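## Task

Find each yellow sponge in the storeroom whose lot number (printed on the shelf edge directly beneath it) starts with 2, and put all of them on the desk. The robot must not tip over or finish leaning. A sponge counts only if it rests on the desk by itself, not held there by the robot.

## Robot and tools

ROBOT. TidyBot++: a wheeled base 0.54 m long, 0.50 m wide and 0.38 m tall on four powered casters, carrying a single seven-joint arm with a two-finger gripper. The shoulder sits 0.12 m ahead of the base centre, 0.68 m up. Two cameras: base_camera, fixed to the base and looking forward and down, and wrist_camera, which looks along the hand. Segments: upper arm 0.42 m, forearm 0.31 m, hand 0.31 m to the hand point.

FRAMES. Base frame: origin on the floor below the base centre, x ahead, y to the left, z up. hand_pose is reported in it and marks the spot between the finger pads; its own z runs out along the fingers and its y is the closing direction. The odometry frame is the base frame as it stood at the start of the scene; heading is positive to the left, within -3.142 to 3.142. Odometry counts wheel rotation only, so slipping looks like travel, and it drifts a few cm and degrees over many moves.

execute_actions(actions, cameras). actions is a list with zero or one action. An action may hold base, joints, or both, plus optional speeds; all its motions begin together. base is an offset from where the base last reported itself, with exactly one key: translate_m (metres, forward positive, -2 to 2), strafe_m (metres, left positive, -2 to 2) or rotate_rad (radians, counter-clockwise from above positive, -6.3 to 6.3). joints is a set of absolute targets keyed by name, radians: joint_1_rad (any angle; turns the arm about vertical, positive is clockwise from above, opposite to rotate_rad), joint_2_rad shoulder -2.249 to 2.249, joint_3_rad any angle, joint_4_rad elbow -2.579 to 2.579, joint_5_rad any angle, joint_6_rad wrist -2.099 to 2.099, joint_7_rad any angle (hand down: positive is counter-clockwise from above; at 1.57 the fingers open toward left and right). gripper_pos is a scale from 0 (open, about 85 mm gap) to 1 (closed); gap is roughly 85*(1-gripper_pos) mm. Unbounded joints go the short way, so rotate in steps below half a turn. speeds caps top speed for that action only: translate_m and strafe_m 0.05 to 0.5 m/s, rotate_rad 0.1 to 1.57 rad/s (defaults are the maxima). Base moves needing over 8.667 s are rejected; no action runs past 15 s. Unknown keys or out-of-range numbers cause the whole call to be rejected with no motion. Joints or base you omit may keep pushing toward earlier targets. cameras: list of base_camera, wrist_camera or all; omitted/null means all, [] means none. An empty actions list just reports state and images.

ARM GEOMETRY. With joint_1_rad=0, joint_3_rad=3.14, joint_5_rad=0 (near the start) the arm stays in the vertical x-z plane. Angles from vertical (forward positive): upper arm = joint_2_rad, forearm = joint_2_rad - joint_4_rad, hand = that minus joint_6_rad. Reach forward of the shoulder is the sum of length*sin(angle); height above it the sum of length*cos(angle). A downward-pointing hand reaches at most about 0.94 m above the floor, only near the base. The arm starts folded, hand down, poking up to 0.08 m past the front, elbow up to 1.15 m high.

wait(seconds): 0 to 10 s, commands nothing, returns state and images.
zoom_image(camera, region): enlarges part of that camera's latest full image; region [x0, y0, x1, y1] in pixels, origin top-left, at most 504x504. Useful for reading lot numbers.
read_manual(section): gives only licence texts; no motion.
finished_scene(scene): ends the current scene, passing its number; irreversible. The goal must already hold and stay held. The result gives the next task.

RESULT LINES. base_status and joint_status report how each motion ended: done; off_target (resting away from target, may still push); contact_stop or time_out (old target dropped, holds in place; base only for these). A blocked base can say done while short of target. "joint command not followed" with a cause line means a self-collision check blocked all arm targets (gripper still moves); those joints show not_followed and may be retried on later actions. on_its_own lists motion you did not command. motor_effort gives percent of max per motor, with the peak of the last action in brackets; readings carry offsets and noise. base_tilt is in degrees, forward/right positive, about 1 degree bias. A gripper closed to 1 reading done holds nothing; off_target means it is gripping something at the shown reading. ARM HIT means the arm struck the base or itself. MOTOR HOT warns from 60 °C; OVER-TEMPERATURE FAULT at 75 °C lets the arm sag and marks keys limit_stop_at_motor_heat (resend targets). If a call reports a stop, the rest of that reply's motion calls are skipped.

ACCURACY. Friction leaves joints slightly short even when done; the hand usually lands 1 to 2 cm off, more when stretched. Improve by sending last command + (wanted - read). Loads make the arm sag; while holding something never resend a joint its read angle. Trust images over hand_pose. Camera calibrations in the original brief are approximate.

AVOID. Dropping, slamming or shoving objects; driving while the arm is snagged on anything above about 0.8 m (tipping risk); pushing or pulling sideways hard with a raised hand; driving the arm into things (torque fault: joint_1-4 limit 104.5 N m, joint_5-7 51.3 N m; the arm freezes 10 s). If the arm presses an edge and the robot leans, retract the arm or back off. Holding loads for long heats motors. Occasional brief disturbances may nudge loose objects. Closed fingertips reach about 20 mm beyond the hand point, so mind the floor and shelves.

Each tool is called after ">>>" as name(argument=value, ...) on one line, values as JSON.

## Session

>>> execute_actions(actions=[])

Scene clock: 0.00 s.
base_odometry: x=+0.000 y=+0.000 heading=+0.000 (m, m, rad; odometry frame)
base_tilt: forward=-0.4 right=-1.0 (deg)
base_status: not commanded
joint_positions: joint_1_rad=+0.014 joint_2_rad=-0.392 joint_3_rad=+3.110 joint_4_rad=-2.512 joint_5_rad=+0.013 joint_6_rad=-0.844 joint_7_rad=+1.621 gripper_pos=+0.000
joint_status: not commanded
motor_effort: joint_1_rad=+0 joint_2_rad=-1 joint_3_rad=+1 joint_4_rad=+13 joint_5_rad=+1 joint_6_rad=+3 joint_7_rad=+0 (%)
hand_pose: x=+0.2809 y=-0.0002 z=+0.5999 quat_wxyz=(+0.013, +0.995, +0.037, +0.088) (m; base frame)
pictures: base_camera, wrist_camera
camera_calibration (this result's frames):
wrist_camera: T_world_to_cam=[[0.0992458, -0.992857, 0.0662251, -0.0760622], [-0.976026, -0.110087, -0.187761, 0.445291], [0.19371, -0.0460029, -0.97998, 0.672917], [0, 0, 0, 1]] pos_world=[0.311813, 0.00445822, 0.748091]
Images, in order (width x height): base_camera 644x364, wrist_camera 644x476.

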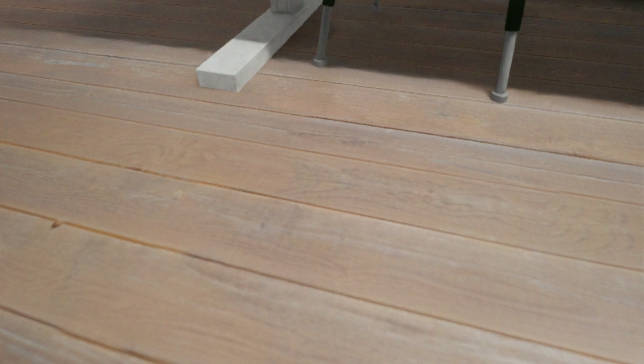

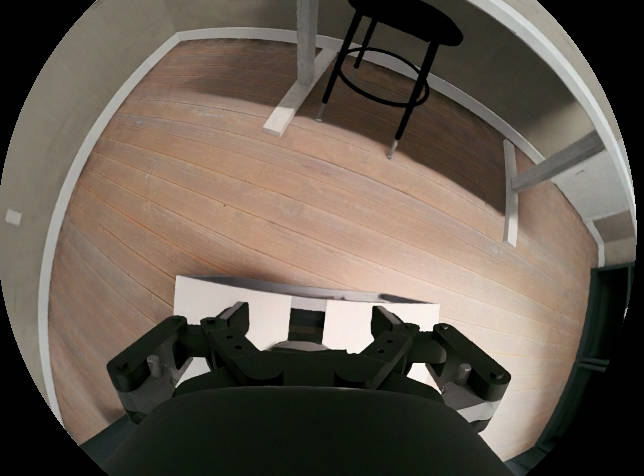

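>>> execute_actions(actions=[{"base":{"rotate_rad":-1.896},"joints":{"joint_6_rad":0.3,"joint_1_rad":0}}])

Scene clock: 7.47 s.
base_odometry: x=+0.000 y=+0.000 heading=-1.895 (m, m, rad; odometry frame)
base_tilt: forward=-0.3 right=-1.0 (deg)
base_status: done
joint_positions: joint_1_rad=+0.013 joint_2_rad=-0.392 joint_3_rad=+3.110 joint_4_rad=-2.508 joint_5_rad=+0.013 joint_6_rad=+0.286 joint_7_rad=+1.621 gripper_pos=+0.000
joint_status: all done
motor_effort: joint_1_rad=+1(1) joint_2_rad=-6(6) joint_3_rad=+0(1) joint_4_rad=+17(17) joint_5_rad=+1(1) joint_6_rad=+9(10) joint_7_rad=+0(1) (%)
hand_pose: x=+0.5275 y=+0.0107 z=+0.8273 quat_wxyz=(+0.018, +0.792, +0.036, +0.609) (m; base frame)
pictures: base_camera, wrist_camera
camera_calibration (this result's frames):
wrist_camera: T_world_to_cam=[[0.016006, -0.993671, 0.111181, -0.098053], [-0.239427, -0.111769, -0.96446, 0.983867], [0.970782, -0.0111826, -0.239701, -0.174216], [0, 0, 0, 1]] pos_world=[0.40626, 0.0105853, 0.918042]
Images, in order (width x height): base_camera 644x364, wrist_camera 644x476.

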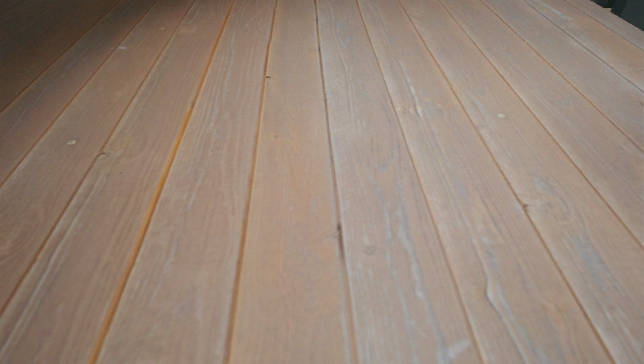

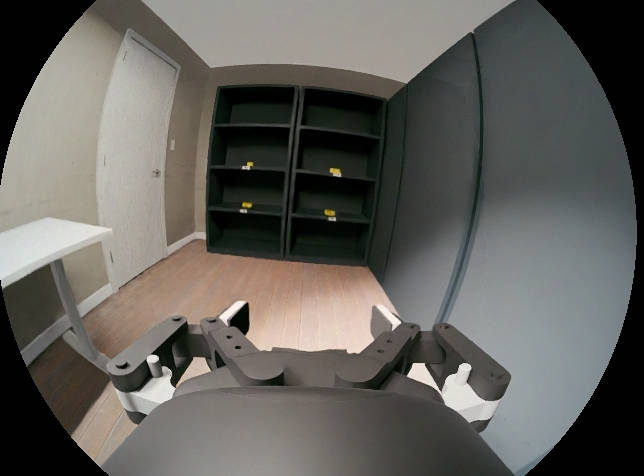

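>>> execute_actions(actions=[{"base":{"rotate_rad":0.05},"joints":{"joint_6_rad":0.1}}], cameras=[])

>>> execute_actions(actions=[{"base":{"translate_m":1.7}}])

>>> zoom_image(camera="wrist_camera", region=[100, 60, 540, 320])

Scene clock: 12.77 s.
base_odometry: x=+0.000 y=+0.000 heading=-1.846 (m, m, rad; odometry frame)
base_tilt: forward=-0.3 right=-1.0 (deg)
base_status: done
joint_positions: joint_1_rad=+0.011 joint_2_rad=-0.392 joint_3_rad=+3.110 joint_4_rad=-2.514 joint_5_rad=+0.013 joint_6_rad=+0.124 joint_7_rad=+1.621 gripper_pos=+0.000
joint_status: all done
motor_effort: joint_1_rad=+1(2) joint_2_rad=-5(6) joint_3_rad=+0(2) joint_4_rad=+17(19) joint_5_rad=+1(1) joint_6_rad=+9(10) joint_7_rad=+1(1) (%)
hand_pose: x=+0.5088 y=+0.0102 z=+0.7765 quat_wxyz=(+0.017, +0.840, +0.038, +0.540) (m; base frame)
pictures: none
No camera images: the call's "cameras" was empty. Leave "cameras" out to get every camera's image.

Scene clock: 17.53 s.
base_odometry: x=-0.464 y=-1.636 heading=-1.847 (m, m, rad; odometry frame)
base_tilt: forward=-0.3 right=-1.0 (deg)
base_status: done
joint_positions: joint_1_rad=+0.011 joint_2_rad=-0.392 joint_3_rad=+3.110 joint_4_rad=-2.514 joint_5_rad=+0.013 joint_6_rad=+0.124 joint_7_rad=+1.621 gripper_pos=+0.000
joint_status: not commanded
motor_effort: joint_1_rad=+1(1) joint_2_rad=-6(8) joint_3_rad=+0(1) joint_4_rad=+17(17) joint_5_rad=+1(1) joint_6_rad=+9(9) joint_7_rad=+1(1) (%)
hand_pose: x=+0.5088 y=+0.0102 z=+0.7765 quat_wxyz=(+0.017, +0.840, +0.038, +0.541) (m; base frame)
pictures: base_camera, wrist_camera
camera_calibration (this result's frames):
wrist_camera: T_world_to_cam=[[0.033601, -0.993228, 0.111218, -0.101561], [-0.397496, -0.115381, -0.910321, 0.968794], [0.916988, -0.0136209, -0.398681, -0.017463], [0, 0, 0, 1]] pos_world=[0.404518, 0.0106702, 0.886246]
Images, in order (width x height): base_camera 644x364, wrist_camera 644x476.

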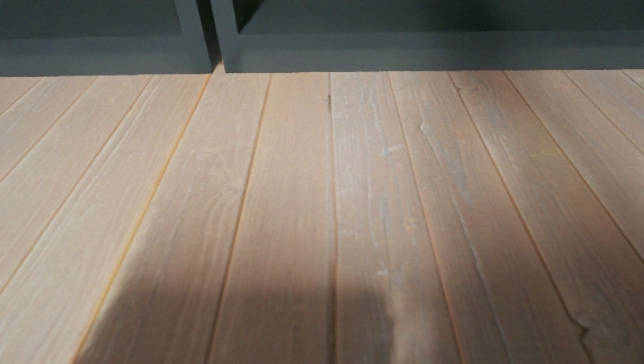

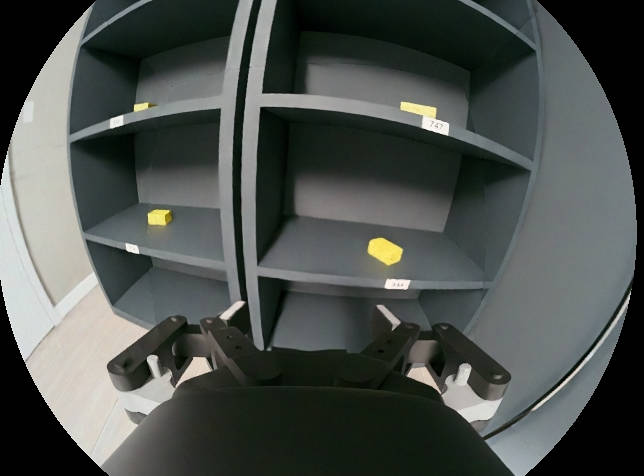

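Region (100, 60, 540, 320) of wrist_camera's 644x476 image, scaled by 1.145; it fills the top 298 rows of this view, and the rest is white.

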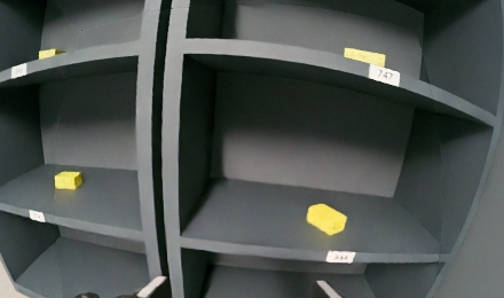

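>>> zoom_image(camera="wrist_camera", region=[360, 225, 440, 305])

>>> execute_actions(actions=[{"base":{"strafe_m":0.6},"joints":{"joint_7_rad":1.5}}], cameras=["wrist_camera"])

>>> zoom_image(camera="wrist_camera", region=[200, 60, 440, 320])

Region (360, 225, 440, 305) of wrist_camera's 644x476 image, scaled by 6.300.

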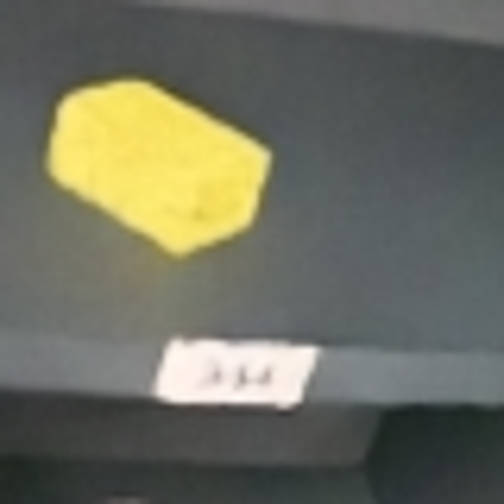

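Scene clock: 23.43 s.
base_odometry: x=+0.113 y=-1.799 heading=-1.847 (m, m, rad; odometry frame)
base_tilt: forward=-0.3 right=-1.0 (deg)
base_status: done
joint_positions: joint_1_rad=+0.011 joint_2_rad=-0.392 joint_3_rad=+3.110 joint_4_rad=-2.514 joint_5_rad=+0.013 joint_6_rad=+0.124 joint_7_rad=+1.514 gripper_pos=+0.000
joint_status: all done
motor_effort: joint_1_rad=+0(0) joint_2_rad=-5(6) joint_3_rad=+1(2) joint_4_rad=+18(17) joint_5_rad=+1(1) joint_6_rad=+9(9) joint_7_rad=+1(0) (%)
hand_pose: x=+0.5088 y=+0.0102 z=+0.7765 quat_wxyz=(-0.012, +0.841, -0.007, +0.541) (m; base frame)
pictures: wrist_camera
camera_calibration (this result's frames):
wrist_camera: T_world_to_cam=[[-0.0104849, -0.99984, 0.0145072, -0.00398693], [-0.401555, -0.00907678, -0.91579, 0.97402], [0.915775, -0.0154274, -0.401396, -0.0147208], [0, 0, 0, 1]] pos_world=[0.404562, 0.00462757, 0.886147]
Images, in order (width x height): wrist_camera 644x476.

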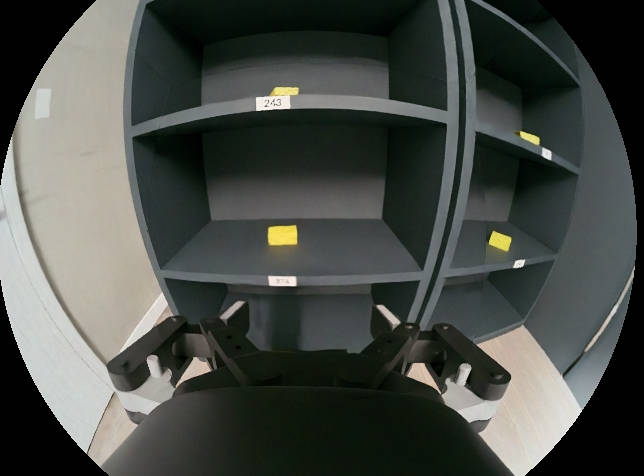

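Region (200, 60, 440, 320) of wrist_camera's 644x476 image, scaled by 1.938; it fills the left 465 columns of this view, and the rest is white.

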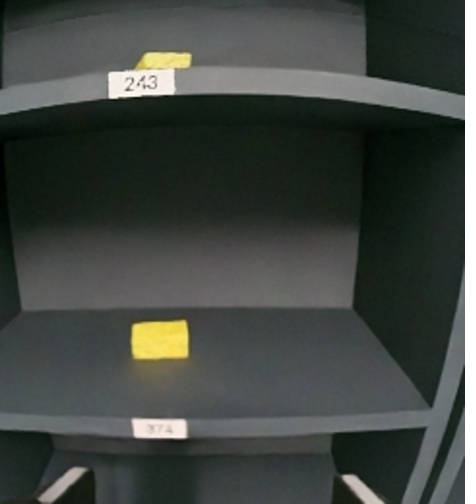

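>>> execute_actions(actions=[{"base":{"strafe_m":-0.3},"joints":{"joint_6_rad":-0.25}}], cameras=["wrist_camera"])

>>> zoom_image(camera="wrist_camera", region=[160, 170, 260, 250])

>>> zoom_image(camera="wrist_camera", region=[400, 170, 500, 250])

Scene clock: 35.07 s.
base_odometry: x=-0.176 y=-1.717 heading=-1.848 (m, m, rad; odometry frame)
base_tilt: forward=-0.3 right=-1.0 (deg)
base_status: done
joint_positions: joint_1_rad=+0.011 joint_2_rad=-0.392 joint_3_rad=+3.111 joint_4_rad=-2.516 joint_5_rad=+0.013 joint_6_rad=-0.234 joint_7_rad=+1.514 gripper_pos=+0.000
joint_status: all done
motor_effort: joint_1_rad=+0(1) joint_2_rad=-4(6) joint_3_rad=+0(2) joint_4_rad=+16(18) joint_5_rad=+1(1) joint_6_rad=+7(8) joint_7_rad=+0(0) (%)
hand_pose: x=+0.4452 y=+0.0061 z=+0.6849 quat_wxyz=(-0.005, +0.924, -0.010, +0.382) (m; base frame)
pictures: wrist_camera
camera_calibration (this result's frames):
wrist_camera: T_world_to_cam=[[-0.012383, -0.999554, 0.0271793, -0.0152584], [-0.69773, -0.0108328, -0.716279, 0.859752], [0.716253, -0.0278335, -0.697285, 0.298275], [0, 0, 0, 1]] pos_world=[0.386046, 0.00236389, 0.824219]
Images, in order (width x height): wrist_camera 644x476.

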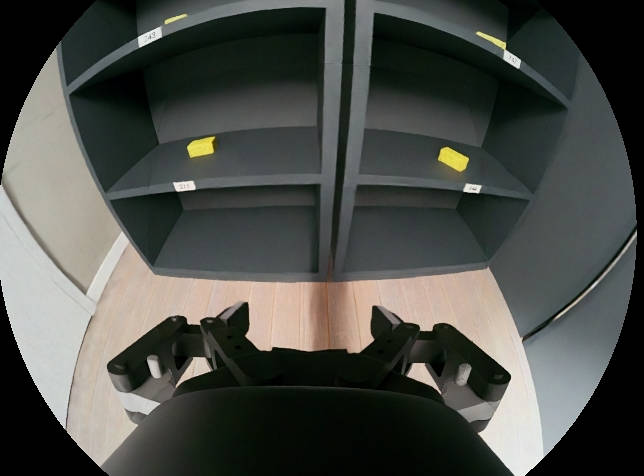

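Region (160, 170, 260, 250) of wrist_camera's 644x476 image, scaled by 5.040; it fills the top 403 rows of this view, and the rest is white.

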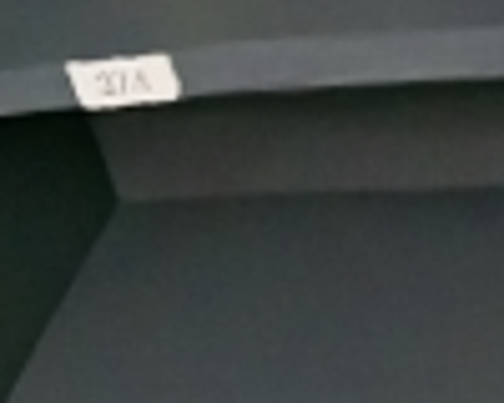

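Region (400, 170, 500, 250) of wrist_camera's 644x476 image, scaled by 5.040; it fills the top 403 rows of this view, and the rest is white.

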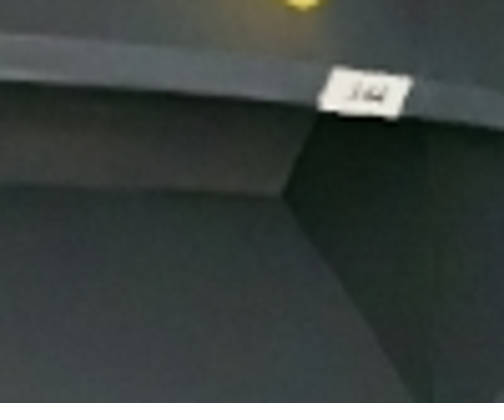

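>>> execute_actions(actions=[{"base":{"translate_m":-0.3}}], cameras=[])

>>> execute_actions(actions=[{"base":{"strafe_m":0.35},"joints":{"joint_1_rad":0,"joint_2_rad":1.2,"joint_3_rad":3.14,"joint_4_rad":-1.44,"joint_5_rad":0,"joint_6_rad":1.07}}], cameras=["wrist_camera"])

Scene clock: 41.23 s.
base_odometry: x=-0.094 y=-1.428 heading=-1.847 (m, m, rad; odometry frame)
base_tilt: forward=-0.3 right=-1.0 (deg)
base_status: done
joint_positions: joint_1_rad=+0.011 joint_2_rad=-0.392 joint_3_rad=+3.111 joint_4_rad=-2.515 joint_5_rad=+0.013 joint_6_rad=-0.234 joint_7_rad=+1.514 gripper_pos=+0.000
joint_status: not commanded
motor_effort: joint_1_rad=+0(1) joint_2_rad=-4(8) joint_3_rad=+0(1) joint_4_rad=+16(17) joint_5_rad=+1(1) joint_6_rad=+7(8) joint_7_rad=+1(1) (%)
hand_pose: x=+0.4453 y=+0.0061 z=+0.6852 quat_wxyz=(-0.005, +0.924, -0.010, +0.382) (m; base frame)
pictures: none
No camera images: the call's "cameras" was empty. Leave "cameras" out to get every camera's image.

Scene clock: 44.03 s.
base_odometry: x=+0.243 y=-1.524 heading=-1.847 (m, m, rad; odometry frame)
base_tilt: forward=-0.2 right=-1.0 (deg)
base_status: done
joint_positions: joint_1_rad=+0.006 joint_2_rad=+1.189 joint_3_rad=+3.128 joint_4_rad=-1.452 joint_5_rad=+0.013 joint_6_rad=+1.029 joint_7_rad=+1.514 gripper_pos=+0.000
joint_status: all done
motor_effort: joint_1_rad=+0(2) joint_2_rad=-49(51) joint_3_rad=-1(1) joint_4_rad=+11(16) joint_5_rad=+1(1) joint_6_rad=+9(10) joint_7_rad=+1(0) (%)
hand_pose: x=+0.9714 y=+0.0055 z=+0.5499 quat_wxyz=(-0.025, +0.721, -0.019, +0.692) (m; base frame)
pictures: wrist_camera
camera_calibration (this result's frames):
wrist_camera: T_world_to_cam=[[-0.0195192, -0.999405, -0.0284379, 0.0318409], [-0.0269297, 0.0289585, -0.999218, 0.633955], [0.999447, -0.0187381, -0.0274789, -0.816191], [0, 0, 0, 1]] pos_world=[0.833433, -0.00183026, 0.611936]
Images, in order (width x height): wrist_camera 644x476.

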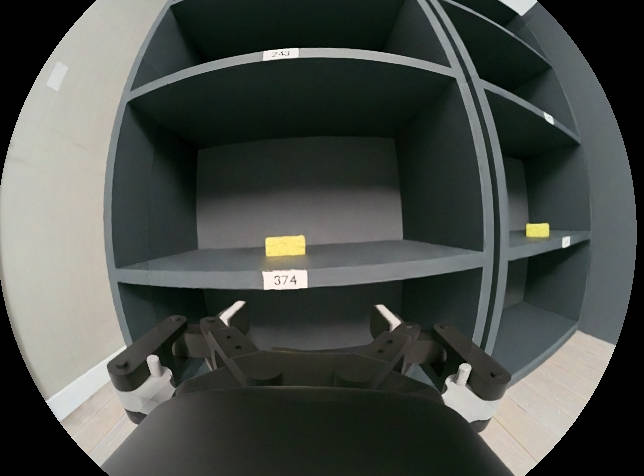

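>>> execute_actions(actions=[])

Scene clock: 60.37 s.
base_odometry: x=+0.243 y=-1.524 heading=-1.847 (m, m, rad; odometry frame)
base_tilt: forward=-0.3 right=-1.0 (deg)
base_status: done
joint_positions: joint_1_rad=+0.006 joint_2_rad=+1.189 joint_3_rad=+3.128 joint_4_rad=-1.451 joint_5_rad=+0.013 joint_6_rad=+1.029 joint_7_rad=+1.514 gripper_pos=+0.000
joint_status: all done
motor_effort: joint_1_rad=+1(2) joint_2_rad=-50(51) joint_3_rad=-2(1) joint_4_rad=+12(16) joint_5_rad=+1(1) joint_6_rad=+10(10) joint_7_rad=+1(0) (%)
hand_pose: x=+0.9714 y=+0.0055 z=+0.5500 quat_wxyz=(-0.025, +0.721, -0.019, +0.692) (m; base frame)
pictures: base_camera, wrist_camera
camera_calibration (this result's frames):
wrist_camera: T_world_to_cam=[[-0.0195166, -0.999405, -0.0284409, 0.0318422], [-0.0267543, 0.0289582, -0.999223, 0.633869], [0.999452, -0.0187405, -0.0273035, -0.81634], [0, 0, 0, 1]] pos_world=[0.833473, -0.00183112, 0.611993]
Images, in order (width x height): base_camera 644x364, wrist_camera 644x476.

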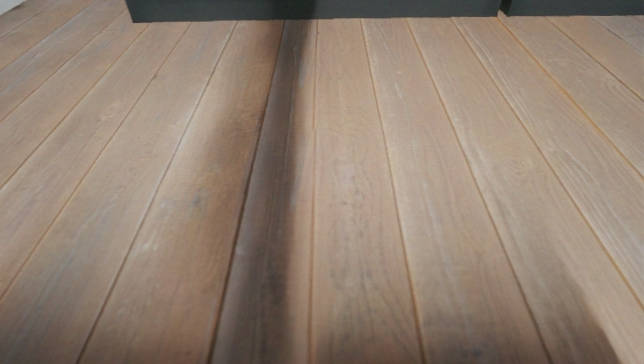

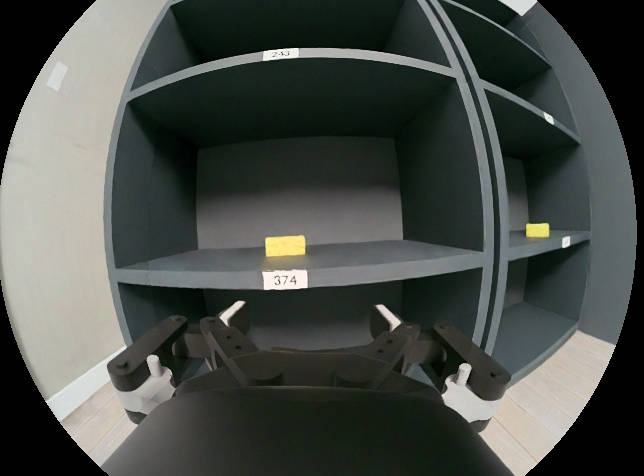

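>>> zoom_image(camera="wrist_camera", region=[220, 200, 600, 300])

>>> execute_actions(actions=[{"joints":{"joint_2_rad":0.33,"joint_4_rad":-1.47,"joint_6_rad":0.26,"joint_7_rad":1.5}}])

Region (220, 200, 600, 300) of wrist_camera's 644x476 image, scaled by 1.326; it fills the top 133 rows of this view, and the rest is white.

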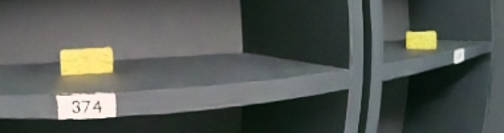

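Scene clock: 69.23 s.
base_odometry: x=+0.243 y=-1.524 heading=-1.847 (m, m, rad; odometry frame)
base_tilt: forward=-0.2 right=-0.9 (deg)
base_status: not commanded
joint_positions: joint_1_rad=+0.006 joint_2_rad=+0.338 joint_3_rad=+3.128 joint_4_rad=-1.459 joint_5_rad=+0.013 joint_6_rad=+0.301 joint_7_rad=+1.514 gripper_pos=+0.000
joint_status: all done
motor_effort: joint_1_rad=+0(0) joint_2_rad=-34(53) joint_3_rad=-1(1) joint_4_rad=+19(19) joint_5_rad=+1(1) joint_6_rad=+10(9) joint_7_rad=+0(0) (%)
hand_pose: x=+0.8751 y=+0.0060 z=+1.0313 quat_wxyz=(-0.021, +0.680, -0.013, +0.733) (m; base frame)
pictures: base_camera, wrist_camera
camera_calibration (this result's frames):
wrist_camera: T_world_to_cam=[[-0.0175173, -0.999705, -0.0168084, 0.0303725], [0.0888629, 0.0151878, -0.995928, 1.00774], [0.99589, -0.0189396, 0.0885707, -0.823319], [0, 0, 0, 1]] pos_world=[0.730917, -0.000535092, 1.07707]
Images, in order (width x height): base_camera 644x364, wrist_camera 644x476.

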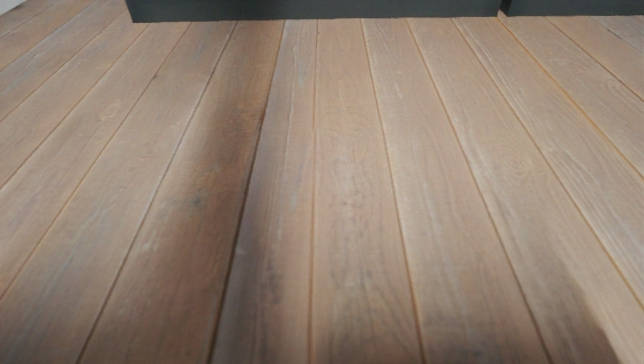

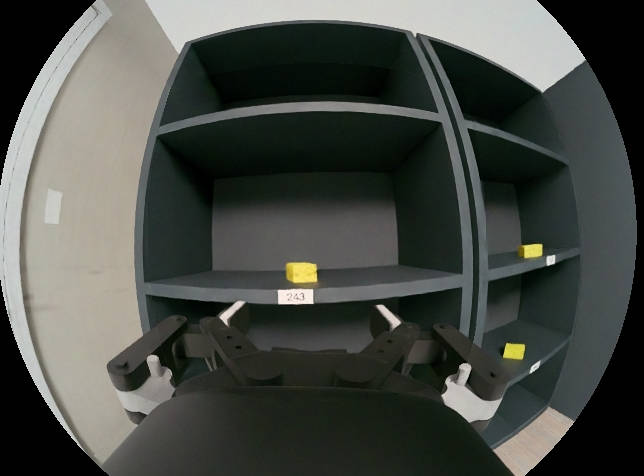

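>>> execute_actions(actions=[{"joints":{"joint_4_rad":-1.37,"joint_6_rad":0.06},"base":{"translate_m":0.2},"speeds":{"translate_m":0.15}}])

>>> zoom_image(camera="wrist_camera", region=[180, 200, 460, 380])

Scene clock: 78.20 s.
base_odometry: x=+0.189 y=-1.716 heading=-1.846 (m, m, rad; odometry frame)
base_tilt: forward=-0.3 right=-0.9 (deg)
base_status: done
joint_positions: joint_1_rad=+0.006 joint_2_rad=+0.336 joint_3_rad=+3.128 joint_4_rad=-1.375 joint_5_rad=+0.013 joint_6_rad=+0.097 joint_7_rad=+1.514 gripper_pos=+0.000
joint_status: all done
motor_effort: joint_1_rad=+1(0) joint_2_rad=-35(38) joint_3_rad=+0(1) joint_4_rad=+19(20) joint_5_rad=+1(1) joint_6_rad=+9(10) joint_7_rad=+1(1) (%)
hand_pose: x=+0.8799 y=+0.0048 z=+1.0216 quat_wxyz=(-0.019, +0.722, -0.015, +0.691) (m; base frame)
pictures: base_camera, wrist_camera
camera_calibration (this result's frames):
wrist_camera: T_world_to_cam=[[-0.0221245, -0.999671, -0.0129543, 0.0292062], [-0.0289239, 0.0135921, -0.999489, 1.10489], [0.999337, -0.0217385, -0.0292152, -0.709917], [0, 0, 0, 1]] pos_world=[0.74205, -0.00125375, 1.08397]
Images, in order (width x height): base_camera 644x364, wrist_camera 644x476.

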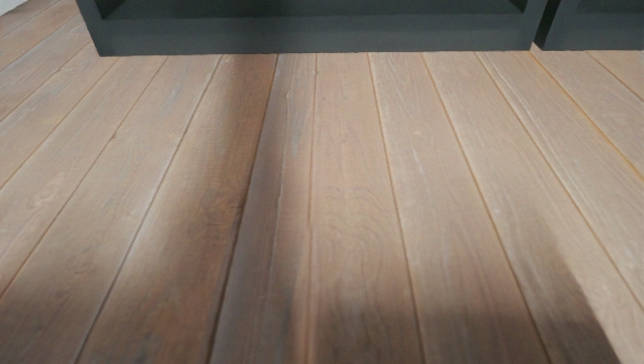

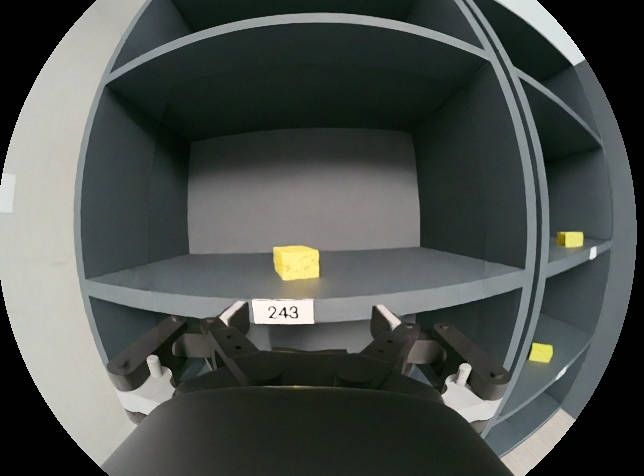

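Region (180, 200, 460, 380) of wrist_camera's 644x476 image, scaled by 1.800; it fills the top 324 rows of this view, and the rest is white.

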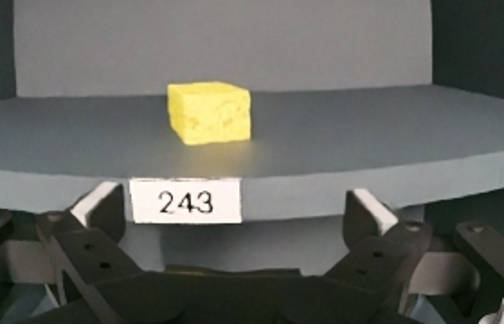

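>>> execute_actions(actions=[{"base":{"strafe_m":0.02},"speeds":{"strafe_m":0.05}}], cameras=[])

>>> execute_actions(actions=[{"base":{"translate_m":0.11},"speeds":{"translate_m":0.06}}], cameras=["wrist_camera"])

Scene clock: 85.03 s.
base_odometry: x=+0.208 y=-1.722 heading=-1.847 (m, m, rad; odometry frame)
base_tilt: forward=-0.2 right=-1.0 (deg)
base_status: done
joint_positions: joint_1_rad=+0.005 joint_2_rad=+0.336 joint_3_rad=+3.132 joint_4_rad=-1.375 joint_5_rad=+0.013 joint_6_rad=+0.097 joint_7_rad=+1.514 gripper_pos=+0.000
joint_status: not commanded
motor_effort: joint_1_rad=+0(3) joint_2_rad=-35(36) joint_3_rad=-1(4) joint_4_rad=+19(19) joint_5_rad=+1(1) joint_6_rad=+9(9) joint_7_rad=+0(1) (%)
hand_pose: x=+0.8799 y=+0.0037 z=+1.0215 quat_wxyz=(-0.018, +0.722, -0.015, +0.691) (m; base frame)
pictures: none
No camera images: the call's "cameras" was empty. Leave "cameras" out to get every camera's image.

Scene clock: 87.37 s.
base_odometry: x=+0.178 y=-1.828 heading=-1.846 (m, m, rad; odometry frame)
base_tilt: forward=-0.3 right=-1.0 (deg)
base_status: done
joint_positions: joint_1_rad=+0.005 joint_2_rad=+0.335 joint_3_rad=+3.132 joint_4_rad=-1.375 joint_5_rad=+0.013 joint_6_rad=+0.096 joint_7_rad=+1.514 gripper_pos=+0.000
joint_status: not commanded
motor_effort: joint_1_rad=+1(2) joint_2_rad=-34(40) joint_3_rad=+0(2) joint_4_rad=+20(20) joint_5_rad=+1(1) joint_6_rad=+9(9) joint_7_rad=+1(1) (%)
hand_pose: x=+0.8795 y=+0.0036 z=+1.0225 quat_wxyz=(-0.018, +0.722, -0.015, +0.692) (m; base frame)
pictures: wrist_camera
camera_calibration (this result's frames):
wrist_camera: T_world_to_cam=[[-0.0240771, -0.999639, -0.0119312, 0.0287432], [-0.0278582, 0.0126009, -0.999532, 1.10493], [0.999322, -0.0237335, -0.0281515, -0.710615], [0, 0, 0, 1]] pos_world=[0.741607, -0.00205567, 1.08475]
Images, in order (width x height): wrist_camera 644x476.

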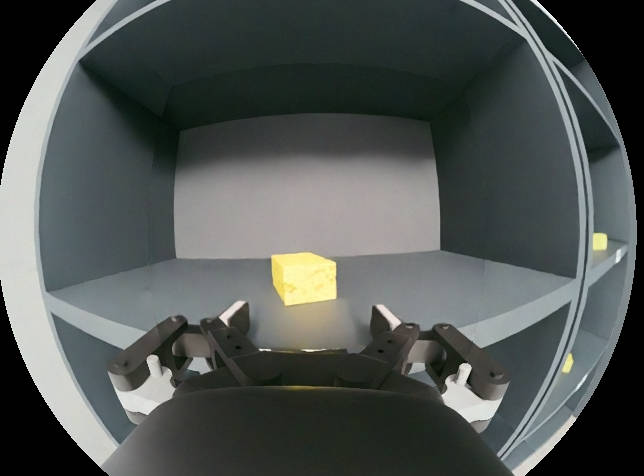

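>>> execute_actions(actions=[{"base":{"translate_m":0.08},"speeds":{"translate_m":0.05}}], cameras=["wrist_camera"])

Scene clock: 93.00 s.
base_odometry: x=+0.157 y=-1.905 heading=-1.846 (m, m, rad; odometry frame)
base_tilt: forward=-0.2 right=-1.0 (deg)
base_status: done
joint_positions: joint_1_rad=+0.005 joint_2_rad=+0.334 joint_3_rad=+3.132 joint_4_rad=-1.375 joint_5_rad=+0.013 joint_6_rad=+0.096 joint_7_rad=+1.514 gripper_pos=+0.000
joint_status: not commanded
motor_effort: joint_1_rad=+1(2) joint_2_rad=-35(39) joint_3_rad=-1(2) joint_4_rad=+19(20) joint_5_rad=+1(1) joint_6_rad=+9(10) joint_7_rad=+0(1) (%)
hand_pose: x=+0.8793 y=+0.0036 z=+1.0230 quat_wxyz=(-0.018, +0.722, -0.015, +0.692) (m; base frame)
pictures: wrist_camera
camera_calibration (this result's frames):
wrist_camera: T_world_to_cam=[[-0.0240772, -0.999639, -0.0119412, 0.0287504], [-0.0271734, 0.0125946, -0.999551, 1.10488], [0.999341, -0.0237419, -0.0274668, -0.711079], [0, 0, 0, 1]] pos_world=[0.741326, -0.00205796, 1.0852]
Images, in order (width x height): wrist_camera 644x476.

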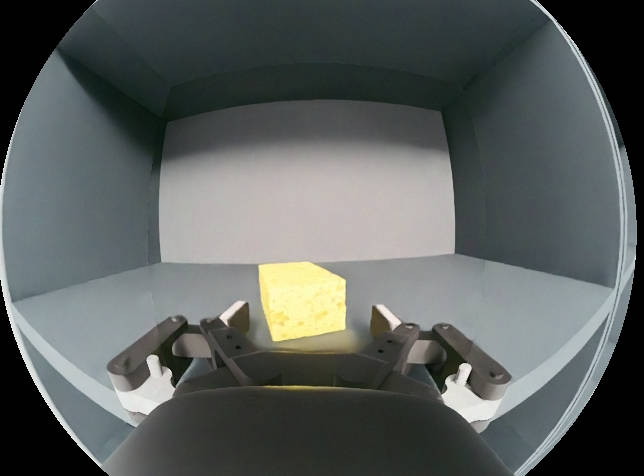

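>>> execute_actions(actions=[{"base":{"translate_m":0.055},"speeds":{"translate_m":0.05}}], cameras=["wrist_camera"])

Scene clock: 97.43 s.
base_odometry: x=+0.142 y=-1.958 heading=-1.845 (m, m, rad; odometry frame)
base_tilt: forward=-0.2 right=-1.0 (deg)
base_status: done
joint_positions: joint_1_rad=+0.005 joint_2_rad=+0.324 joint_3_rad=+3.132 joint_4_rad=-1.371 joint_5_rad=+0.013 joint_6_rad=+0.089 joint_7_rad=+1.514 gripper_pos=+0.000
joint_status: not commanded
motor_effort: joint_1_rad=+1(1) joint_2_rad=-35(38) joint_3_rad=-1(2) joint_4_rad=+19(23) joint_5_rad=+1(1) joint_6_rad=+9(12) joint_7_rad=+0(1) (%)
hand_pose: x=+0.8760 y=+0.0036 z=+1.0302 quat_wxyz=(-0.018, +0.720, -0.015, +0.694) (m; base frame)
pictures: wrist_camera
camera_calibration (this result's frames):
wrist_camera: T_world_to_cam=[[-0.0241109, -0.999637, -0.0119927, 0.0288165], [-0.0213839, 0.0125091, -0.999693, 1.10702], [0.999481, -0.023847, -0.0216778, -0.713733], [0, 0, 0, 1]] pos_world=[0.73773, -0.00206222, 1.09156]
Images, in order (width x height): wrist_camera 644x476.

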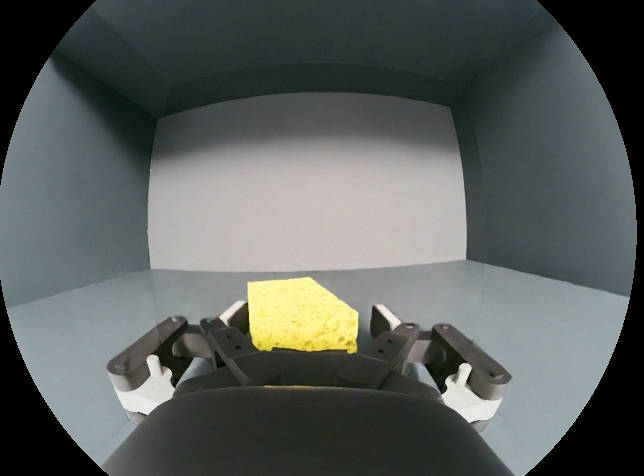

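>>> execute_actions(actions=[{"joints":{"gripper_pos":1.0}}], cameras=["wrist_camera"])

Scene clock: 101.57 s.
base_odometry: x=+0.142 y=-1.958 heading=-1.845 (m, m, rad; odometry frame)
base_tilt: forward=-0.3 right=-1.0 (deg)
base_status: not commanded
joint_positions: joint_1_rad=+0.005 joint_2_rad=+0.324 joint_3_rad=+3.132 joint_4_rad=-1.371 joint_5_rad=+0.013 joint_6_rad=+0.089 joint_7_rad=+1.514 gripper_pos=+0.373
joint_status: gripper_pos off_target (ended at +0.373, target +1.000)
motor_effort: joint_1_rad=+1(2) joint_2_rad=-34(33) joint_3_rad=-1(0) joint_4_rad=+19(19) joint_5_rad=+1(1) joint_6_rad=+9(9) joint_7_rad=+1(0) (%)
hand_pose: x=+0.8760 y=+0.0036 z=+1.0303 quat_wxyz=(-0.018, +0.720, -0.015, +0.694) (m; base frame)
pictures: wrist_camera
camera_calibration (this result's frames):
wrist_camera: T_world_to_cam=[[-0.0241094, -0.999637, -0.0119968, 0.0288206], [-0.0212381, 0.0125098, -0.999696, 1.10699], [0.999484, -0.0238473, -0.021532, -0.713891], [0, 0, 0, 1]] pos_world=[0.737728, -0.00206238, 1.09163]
Images, in order (width x height): wrist_camera 644x476.

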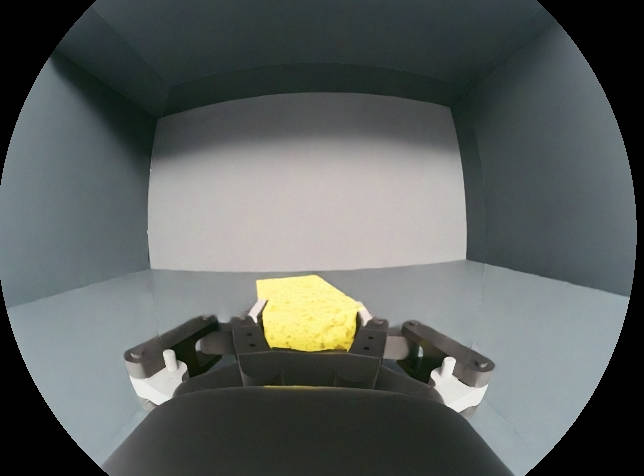

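Gripped (53 mm). Lift slightly and back out.

>>> execute_actions(actions=[{"joints":{"joint_2_rad":0.27}}], cameras=["wrist_camera"])

>>> execute_actions(actions=[{"base":{"translate_m":-0.6},"speeds":{"translate_m":0.25}}])

Scene clock: 104.97 s.
base_odometry: x=+0.142 y=-1.958 heading=-1.845 (m, m, rad; odometry frame)
base_tilt: forward=-0.2 right=-1.0 (deg)
base_status: not commanded
joint_positions: joint_1_rad=+0.005 joint_2_rad=+0.283 joint_3_rad=+3.132 joint_4_rad=-1.372 joint_5_rad=+0.013 joint_6_rad=+0.089 joint_7_rad=+1.514 gripper_pos=+0.373
joint_status: all done
motor_effort: joint_1_rad=+0(0) joint_2_rad=-33(36) joint_3_rad=-1(1) joint_4_rad=+19(20) joint_5_rad=+1(1) joint_6_rad=+11(10) joint_7_rad=+0(0) (%)
hand_pose: x=+0.8608 y=+0.0037 z=+1.0615 quat_wxyz=(-0.018, +0.705, -0.014, +0.709) (m; base frame)
pictures: wrist_camera
camera_calibration (this result's frames):
wrist_camera: T_world_to_cam=[[-0.023594, -0.99964, -0.0127585, 0.0292761], [0.0203392, 0.0122794, -0.999718, 1.10209], [0.999515, -0.0238469, 0.0200422, -0.742141], [0, 0, 0, 1]] pos_world=[0.720056, -0.00196517, 1.11702]
Images, in order (width x height): wrist_camera 644x476.

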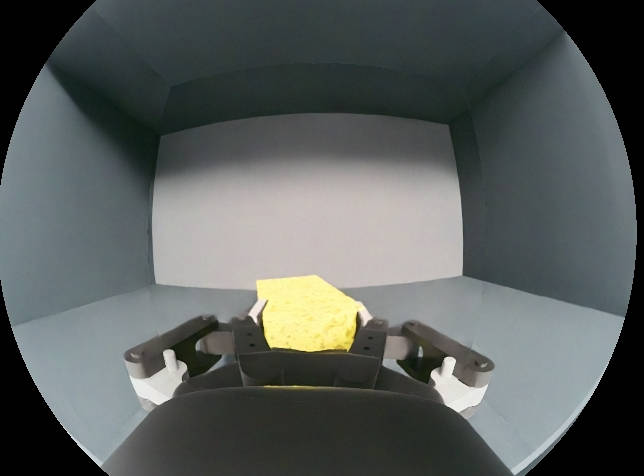

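Scene clock: 108.30 s.
base_odometry: x=+0.305 y=-1.380 heading=-1.845 (m, m, rad; odometry frame)
base_tilt: forward=-0.3 right=-0.9 (deg)
base_status: done
joint_positions: joint_1_rad=+0.005 joint_2_rad=+0.275 joint_3_rad=+3.134 joint_4_rad=-1.372 joint_5_rad=+0.013 joint_6_rad=+0.089 joint_7_rad=+1.514 gripper_pos=+0.373
joint_status: not commanded
motor_effort: joint_1_rad=+0(4) joint_2_rad=-33(37) joint_3_rad=-1(4) joint_4_rad=+20(21) joint_5_rad=+1(1) joint_6_rad=+10(11) joint_7_rad=+0(0) (%)
hand_pose: x=+0.8579 y=+0.0029 z=+1.0670 quat_wxyz=(-0.017, +0.702, -0.015, +0.712) (m; base frame)
pictures: base_camera, wrist_camera
camera_calibration (this result's frames):
wrist_camera: T_world_to_cam=[[-0.0249563, -0.999613, -0.0122932, 0.0291214], [0.0278863, 0.0115962, -0.999544, 1.10106], [0.9993, -0.0252877, 0.0275861, -0.747284], [0, 0, 0, 1]] pos_world=[0.716782, -0.0025551, 1.12153]
Images, in order (width x height): base_camera 644x364, wrist_camera 644x476.

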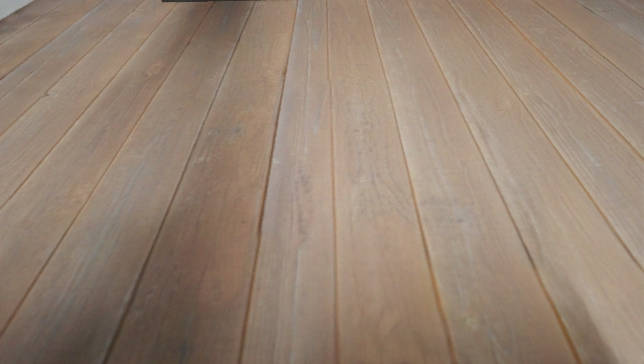

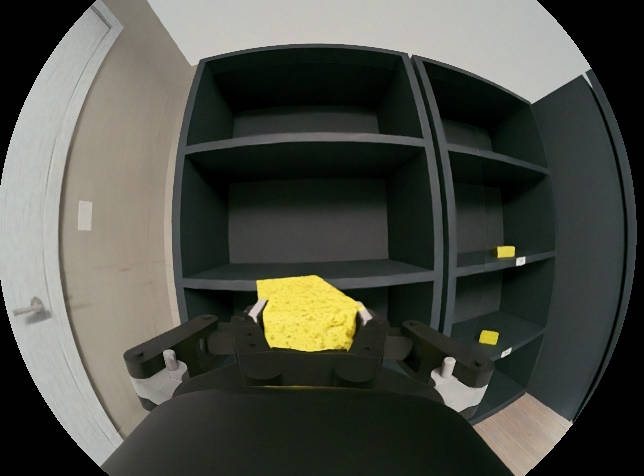

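>>> zoom_image(camera="wrist_camera", region=[460, 230, 560, 380])

Region (460, 230, 560, 380) of wrist_camera's 644x476 image, scaled by 3.360.

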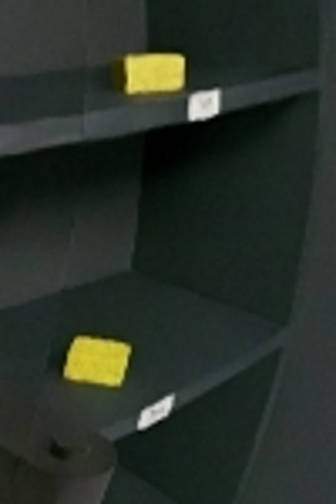

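Not readable. Swing the arm right to look.

>>> execute_actions(actions=[{"joints":{"joint_1_rad":0.75,"joint_2_rad":0.9,"joint_4_rad":-1.3,"joint_6_rad":0.55},"base":{"translate_m":0.15}}], cameras=["wrist_camera"])

Scene clock: 114.10 s.
base_odometry: x=+0.264 y=-1.525 heading=-1.846 (m, m, rad; odometry frame)
base_tilt: forward=-0.2 right=-1.0 (deg)
base_status: done
joint_positions: joint_1_rad=+0.751 joint_2_rad=+0.890 joint_3_rad=+3.143 joint_4_rad=-1.311 joint_5_rad=+0.013 joint_6_rad=+0.509 joint_7_rad=+1.514 gripper_pos=+0.373
joint_status: all done
motor_effort: joint_1_rad=+1(6) joint_2_rad=-49(53) joint_3_rad=-1(3) joint_4_rad=+17(19) joint_5_rad=+1(1) joint_6_rad=+10(11) joint_7_rad=+0(0) (%)
hand_pose: x=+0.7710 y=-0.6056 z=+0.7237 quat_wxyz=(+0.228, +0.691, -0.288, +0.622) (m; base frame)
pictures: wrist_camera
camera_calibration (this result's frames):
wrist_camera: T_world_to_cam=[[-0.700415, -0.713699, -0.00727649, 0.104846], [-0.0712912, 0.080101, -0.994234, 0.88143], [0.710166, -0.695858, -0.106984, -0.752124], [0, 0, 0, 1]] pos_world=[0.670407, -0.519147, 0.796645]
Images, in order (width x height): wrist_camera 644x476.

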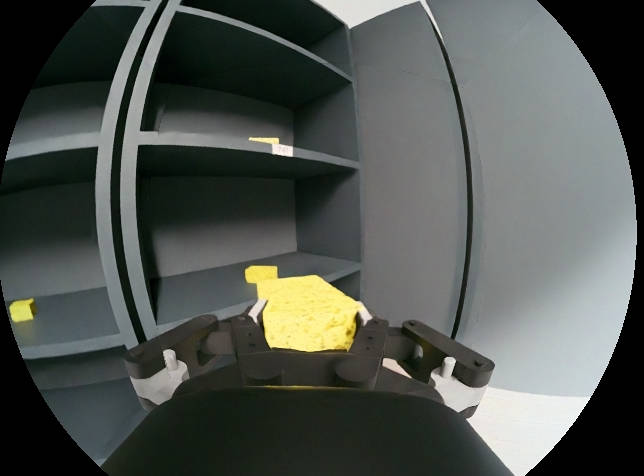

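>>> execute_actions(actions=[{"joints":{"joint_1_rad":0.6,"joint_6_rad":0.0}}], cameras=["wrist_camera"])

>>> zoom_image(camera="wrist_camera", region=[200, 60, 400, 260])

Scene clock: 119.30 s.
base_odometry: x=+0.264 y=-1.525 heading=-1.846 (m, m, rad; odometry frame)
base_tilt: forward=-0.3 right=-1.0 (deg)
base_status: not commanded
joint_positions: joint_1_rad=+0.595 joint_2_rad=+0.897 joint_3_rad=+3.136 joint_4_rad=-1.303 joint_5_rad=+0.013 joint_6_rad=+0.022 joint_7_rad=+1.514 gripper_pos=+0.373
joint_status: all done
motor_effort: joint_1_rad=+0(5) joint_2_rad=-48(51) joint_3_rad=-1(3) joint_4_rad=+16(17) joint_5_rad=+0(1) joint_6_rad=+8(9) joint_7_rad=+0(1) (%)
hand_pose: x=+0.8160 y=-0.4661 z=+0.5814 quat_wxyz=(+0.124, +0.842, -0.277, +0.446) (m; base frame)
pictures: wrist_camera
camera_calibration (this result's frames):
wrist_camera: T_world_to_cam=[[-0.581637, -0.813438, 0.00408823, 0.0848143], [-0.456634, 0.322342, -0.829205, 1.06343], [0.673189, -0.484163, -0.55893, -0.310593], [0, 0, 0, 1]] pos_world=[0.744017, -0.424175, 0.707855]
Images, in order (width x height): wrist_camera 644x476.

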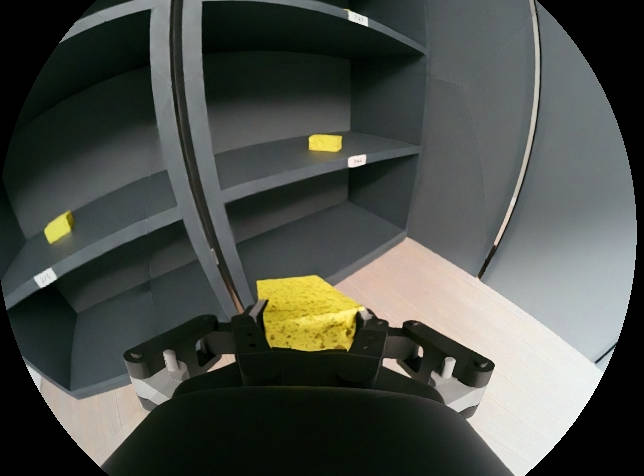

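Region (200, 60, 400, 260) of wrist_camera's 644x476 image, scaled by 2.520.

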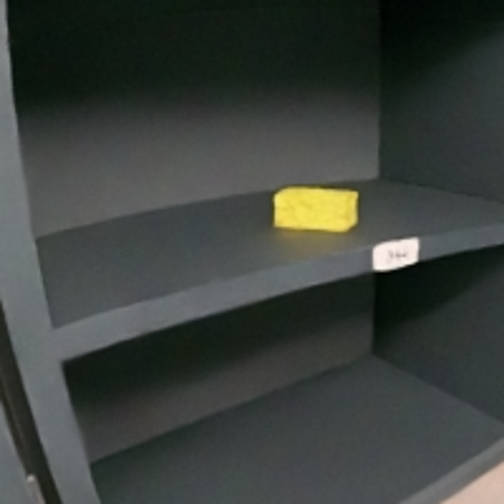

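>>> execute_actions(actions=[{"joints":{"joint_1_rad":0.05,"joint_6_rad":0.1},"base":{"strafe_m":-0.6}}])

>>> zoom_image(camera="wrist_camera", region=[220, 60, 480, 260])

Scene clock: 125.33 s.
base_odometry: x=-0.314 y=-1.362 heading=-1.846 (m, m, rad; odometry frame)
base_tilt: forward=-0.3 right=-1.0 (deg)
base_status: done
joint_positions: joint_1_rad=+0.059 joint_2_rad=+0.897 joint_3_rad=+3.140 joint_4_rad=-1.303 joint_5_rad=+0.013 joint_6_rad=+0.058 joint_7_rad=+1.514 gripper_pos=+0.373
joint_status: all done
motor_effort: joint_1_rad=+1(7) joint_2_rad=-48(49) joint_3_rad=-1(3) joint_4_rad=+16(17) joint_5_rad=+1(1) joint_6_rad=+9(8) joint_7_rad=+0(1) (%)
hand_pose: x=+0.9625 y=-0.0471 z=+0.5908 quat_wxyz=(+0.003, +0.877, -0.044, +0.479) (m; base frame)
pictures: base_camera, wrist_camera
camera_calibration (this result's frames):
wrist_camera: T_world_to_cam=[[-0.0866757, -0.996221, 0.00562791, 0.0249042], [-0.526761, 0.0410343, -0.849022, 1.069], [0.845583, -0.0765542, -0.528327, -0.365919], [0, 0, 0, 1]] pos_world=[0.874679, -0.047068, 0.714136]
Images, in order (width x height): base_camera 644x364, wrist_camera 644x476.

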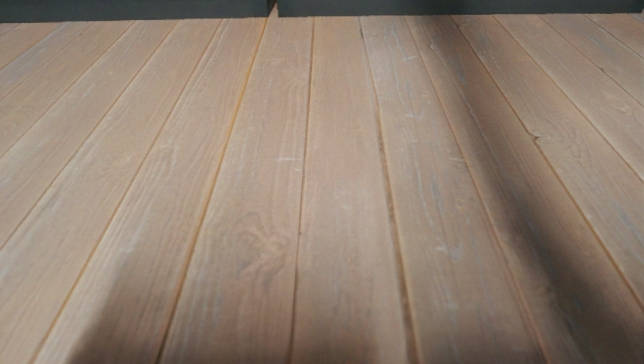

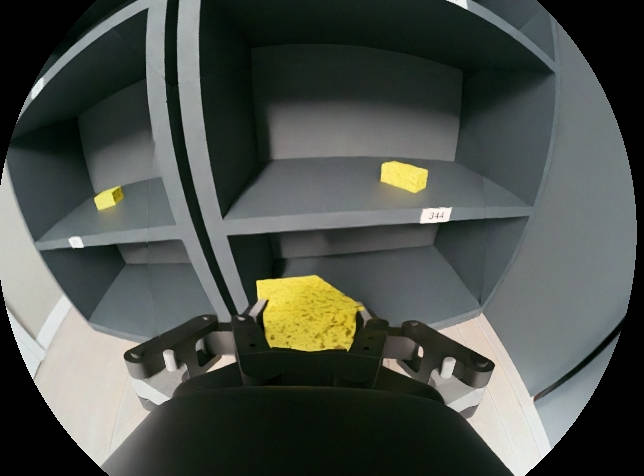

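Region (220, 60, 480, 260) of wrist_camera's 644x476 image, scaled by 1.938; it fills the top 388 rows of this view, and the rest is white.

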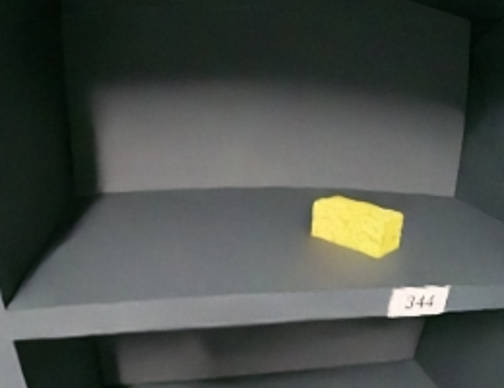

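>>> execute_actions(actions=[{"joints":{"joint_1_rad":0.0,"joint_2_rad":0.3,"joint_4_rad":-1.9,"joint_6_rad":0.6},"base":{"translate_m":-0.6}}], cameras=[])

>>> execute_actions(actions=[{"base":{"rotate_rad":1.571}}])

Scene clock: 133.33 s.
base_odometry: x=-0.151 y=-0.785 heading=-1.846 (m, m, rad; odometry frame)
base_tilt: forward=-0.2 right=-0.9 (deg)
base_status: done
joint_positions: joint_1_rad=+0.019 joint_2_rad=+0.300 joint_3_rad=+3.140 joint_4_rad=-1.895 joint_5_rad=+0.013 joint_6_rad=+0.561 joint_7_rad=+1.514 gripper_pos=+0.373
joint_status: all done
motor_effort: joint_1_rad=+1(3) joint_2_rad=-30(52) joint_3_rad=+0(2) joint_4_rad=+16(17) joint_5_rad=+1(1) joint_6_rad=+10(11) joint_7_rad=+0(0) (%)
hand_pose: x=+0.8091 y=-0.0088 z=+0.8803 quat_wxyz=(-0.012, +0.729, -0.021, +0.684) (m; base frame)
pictures: none
No camera images: the call's "cameras" was empty. Leave "cameras" out to get every camera's image.

Scene clock: 135.83 s.
base_odometry: x=-0.151 y=-0.785 heading=-0.275 (m, m, rad; odometry frame)
base_tilt: forward=-0.3 right=-0.9 (deg)
base_status: done
joint_positions: joint_1_rad=-0.008 joint_2_rad=+0.300 joint_3_rad=+3.134 joint_4_rad=-1.895 joint_5_rad=+0.013 joint_6_rad=+0.561 joint_7_rad=+1.514 gripper_pos=+0.373
joint_status: not commanded
motor_effort: joint_1_rad=+0(4) joint_2_rad=-31(34) joint_3_rad=+0(4) joint_4_rad=+17(16) joint_5_rad=+1(2) joint_6_rad=+10(10) joint_7_rad=+0(0) (%)
hand_pose: x=+0.8089 y=+0.0133 z=+0.8803 quat_wxyz=(-0.024, +0.729, -0.009, +0.684) (m; base frame)
pictures: base_camera, wrist_camera
camera_calibration (this result's frames):
wrist_camera: T_world_to_cam=[[-0.00773051, -0.99989, -0.0126351, 0.0224539], [-0.0488252, 0.0129979, -0.998723, 0.977002], [0.998777, -0.00710373, -0.0489204, -0.625363], [0, 0, 0, 1]] pos_world=[0.672474, 0.00531006, 0.945445]
Images, in order (width x height): base_camera 644x364, wrist_camera 644x476.

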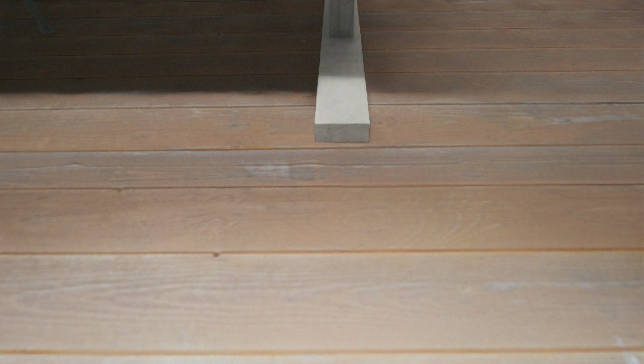

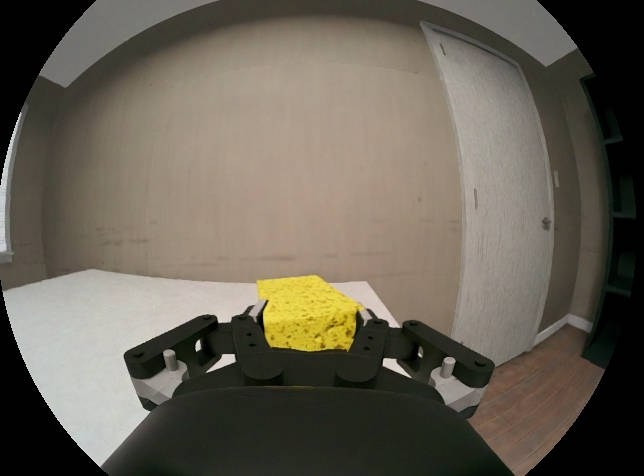

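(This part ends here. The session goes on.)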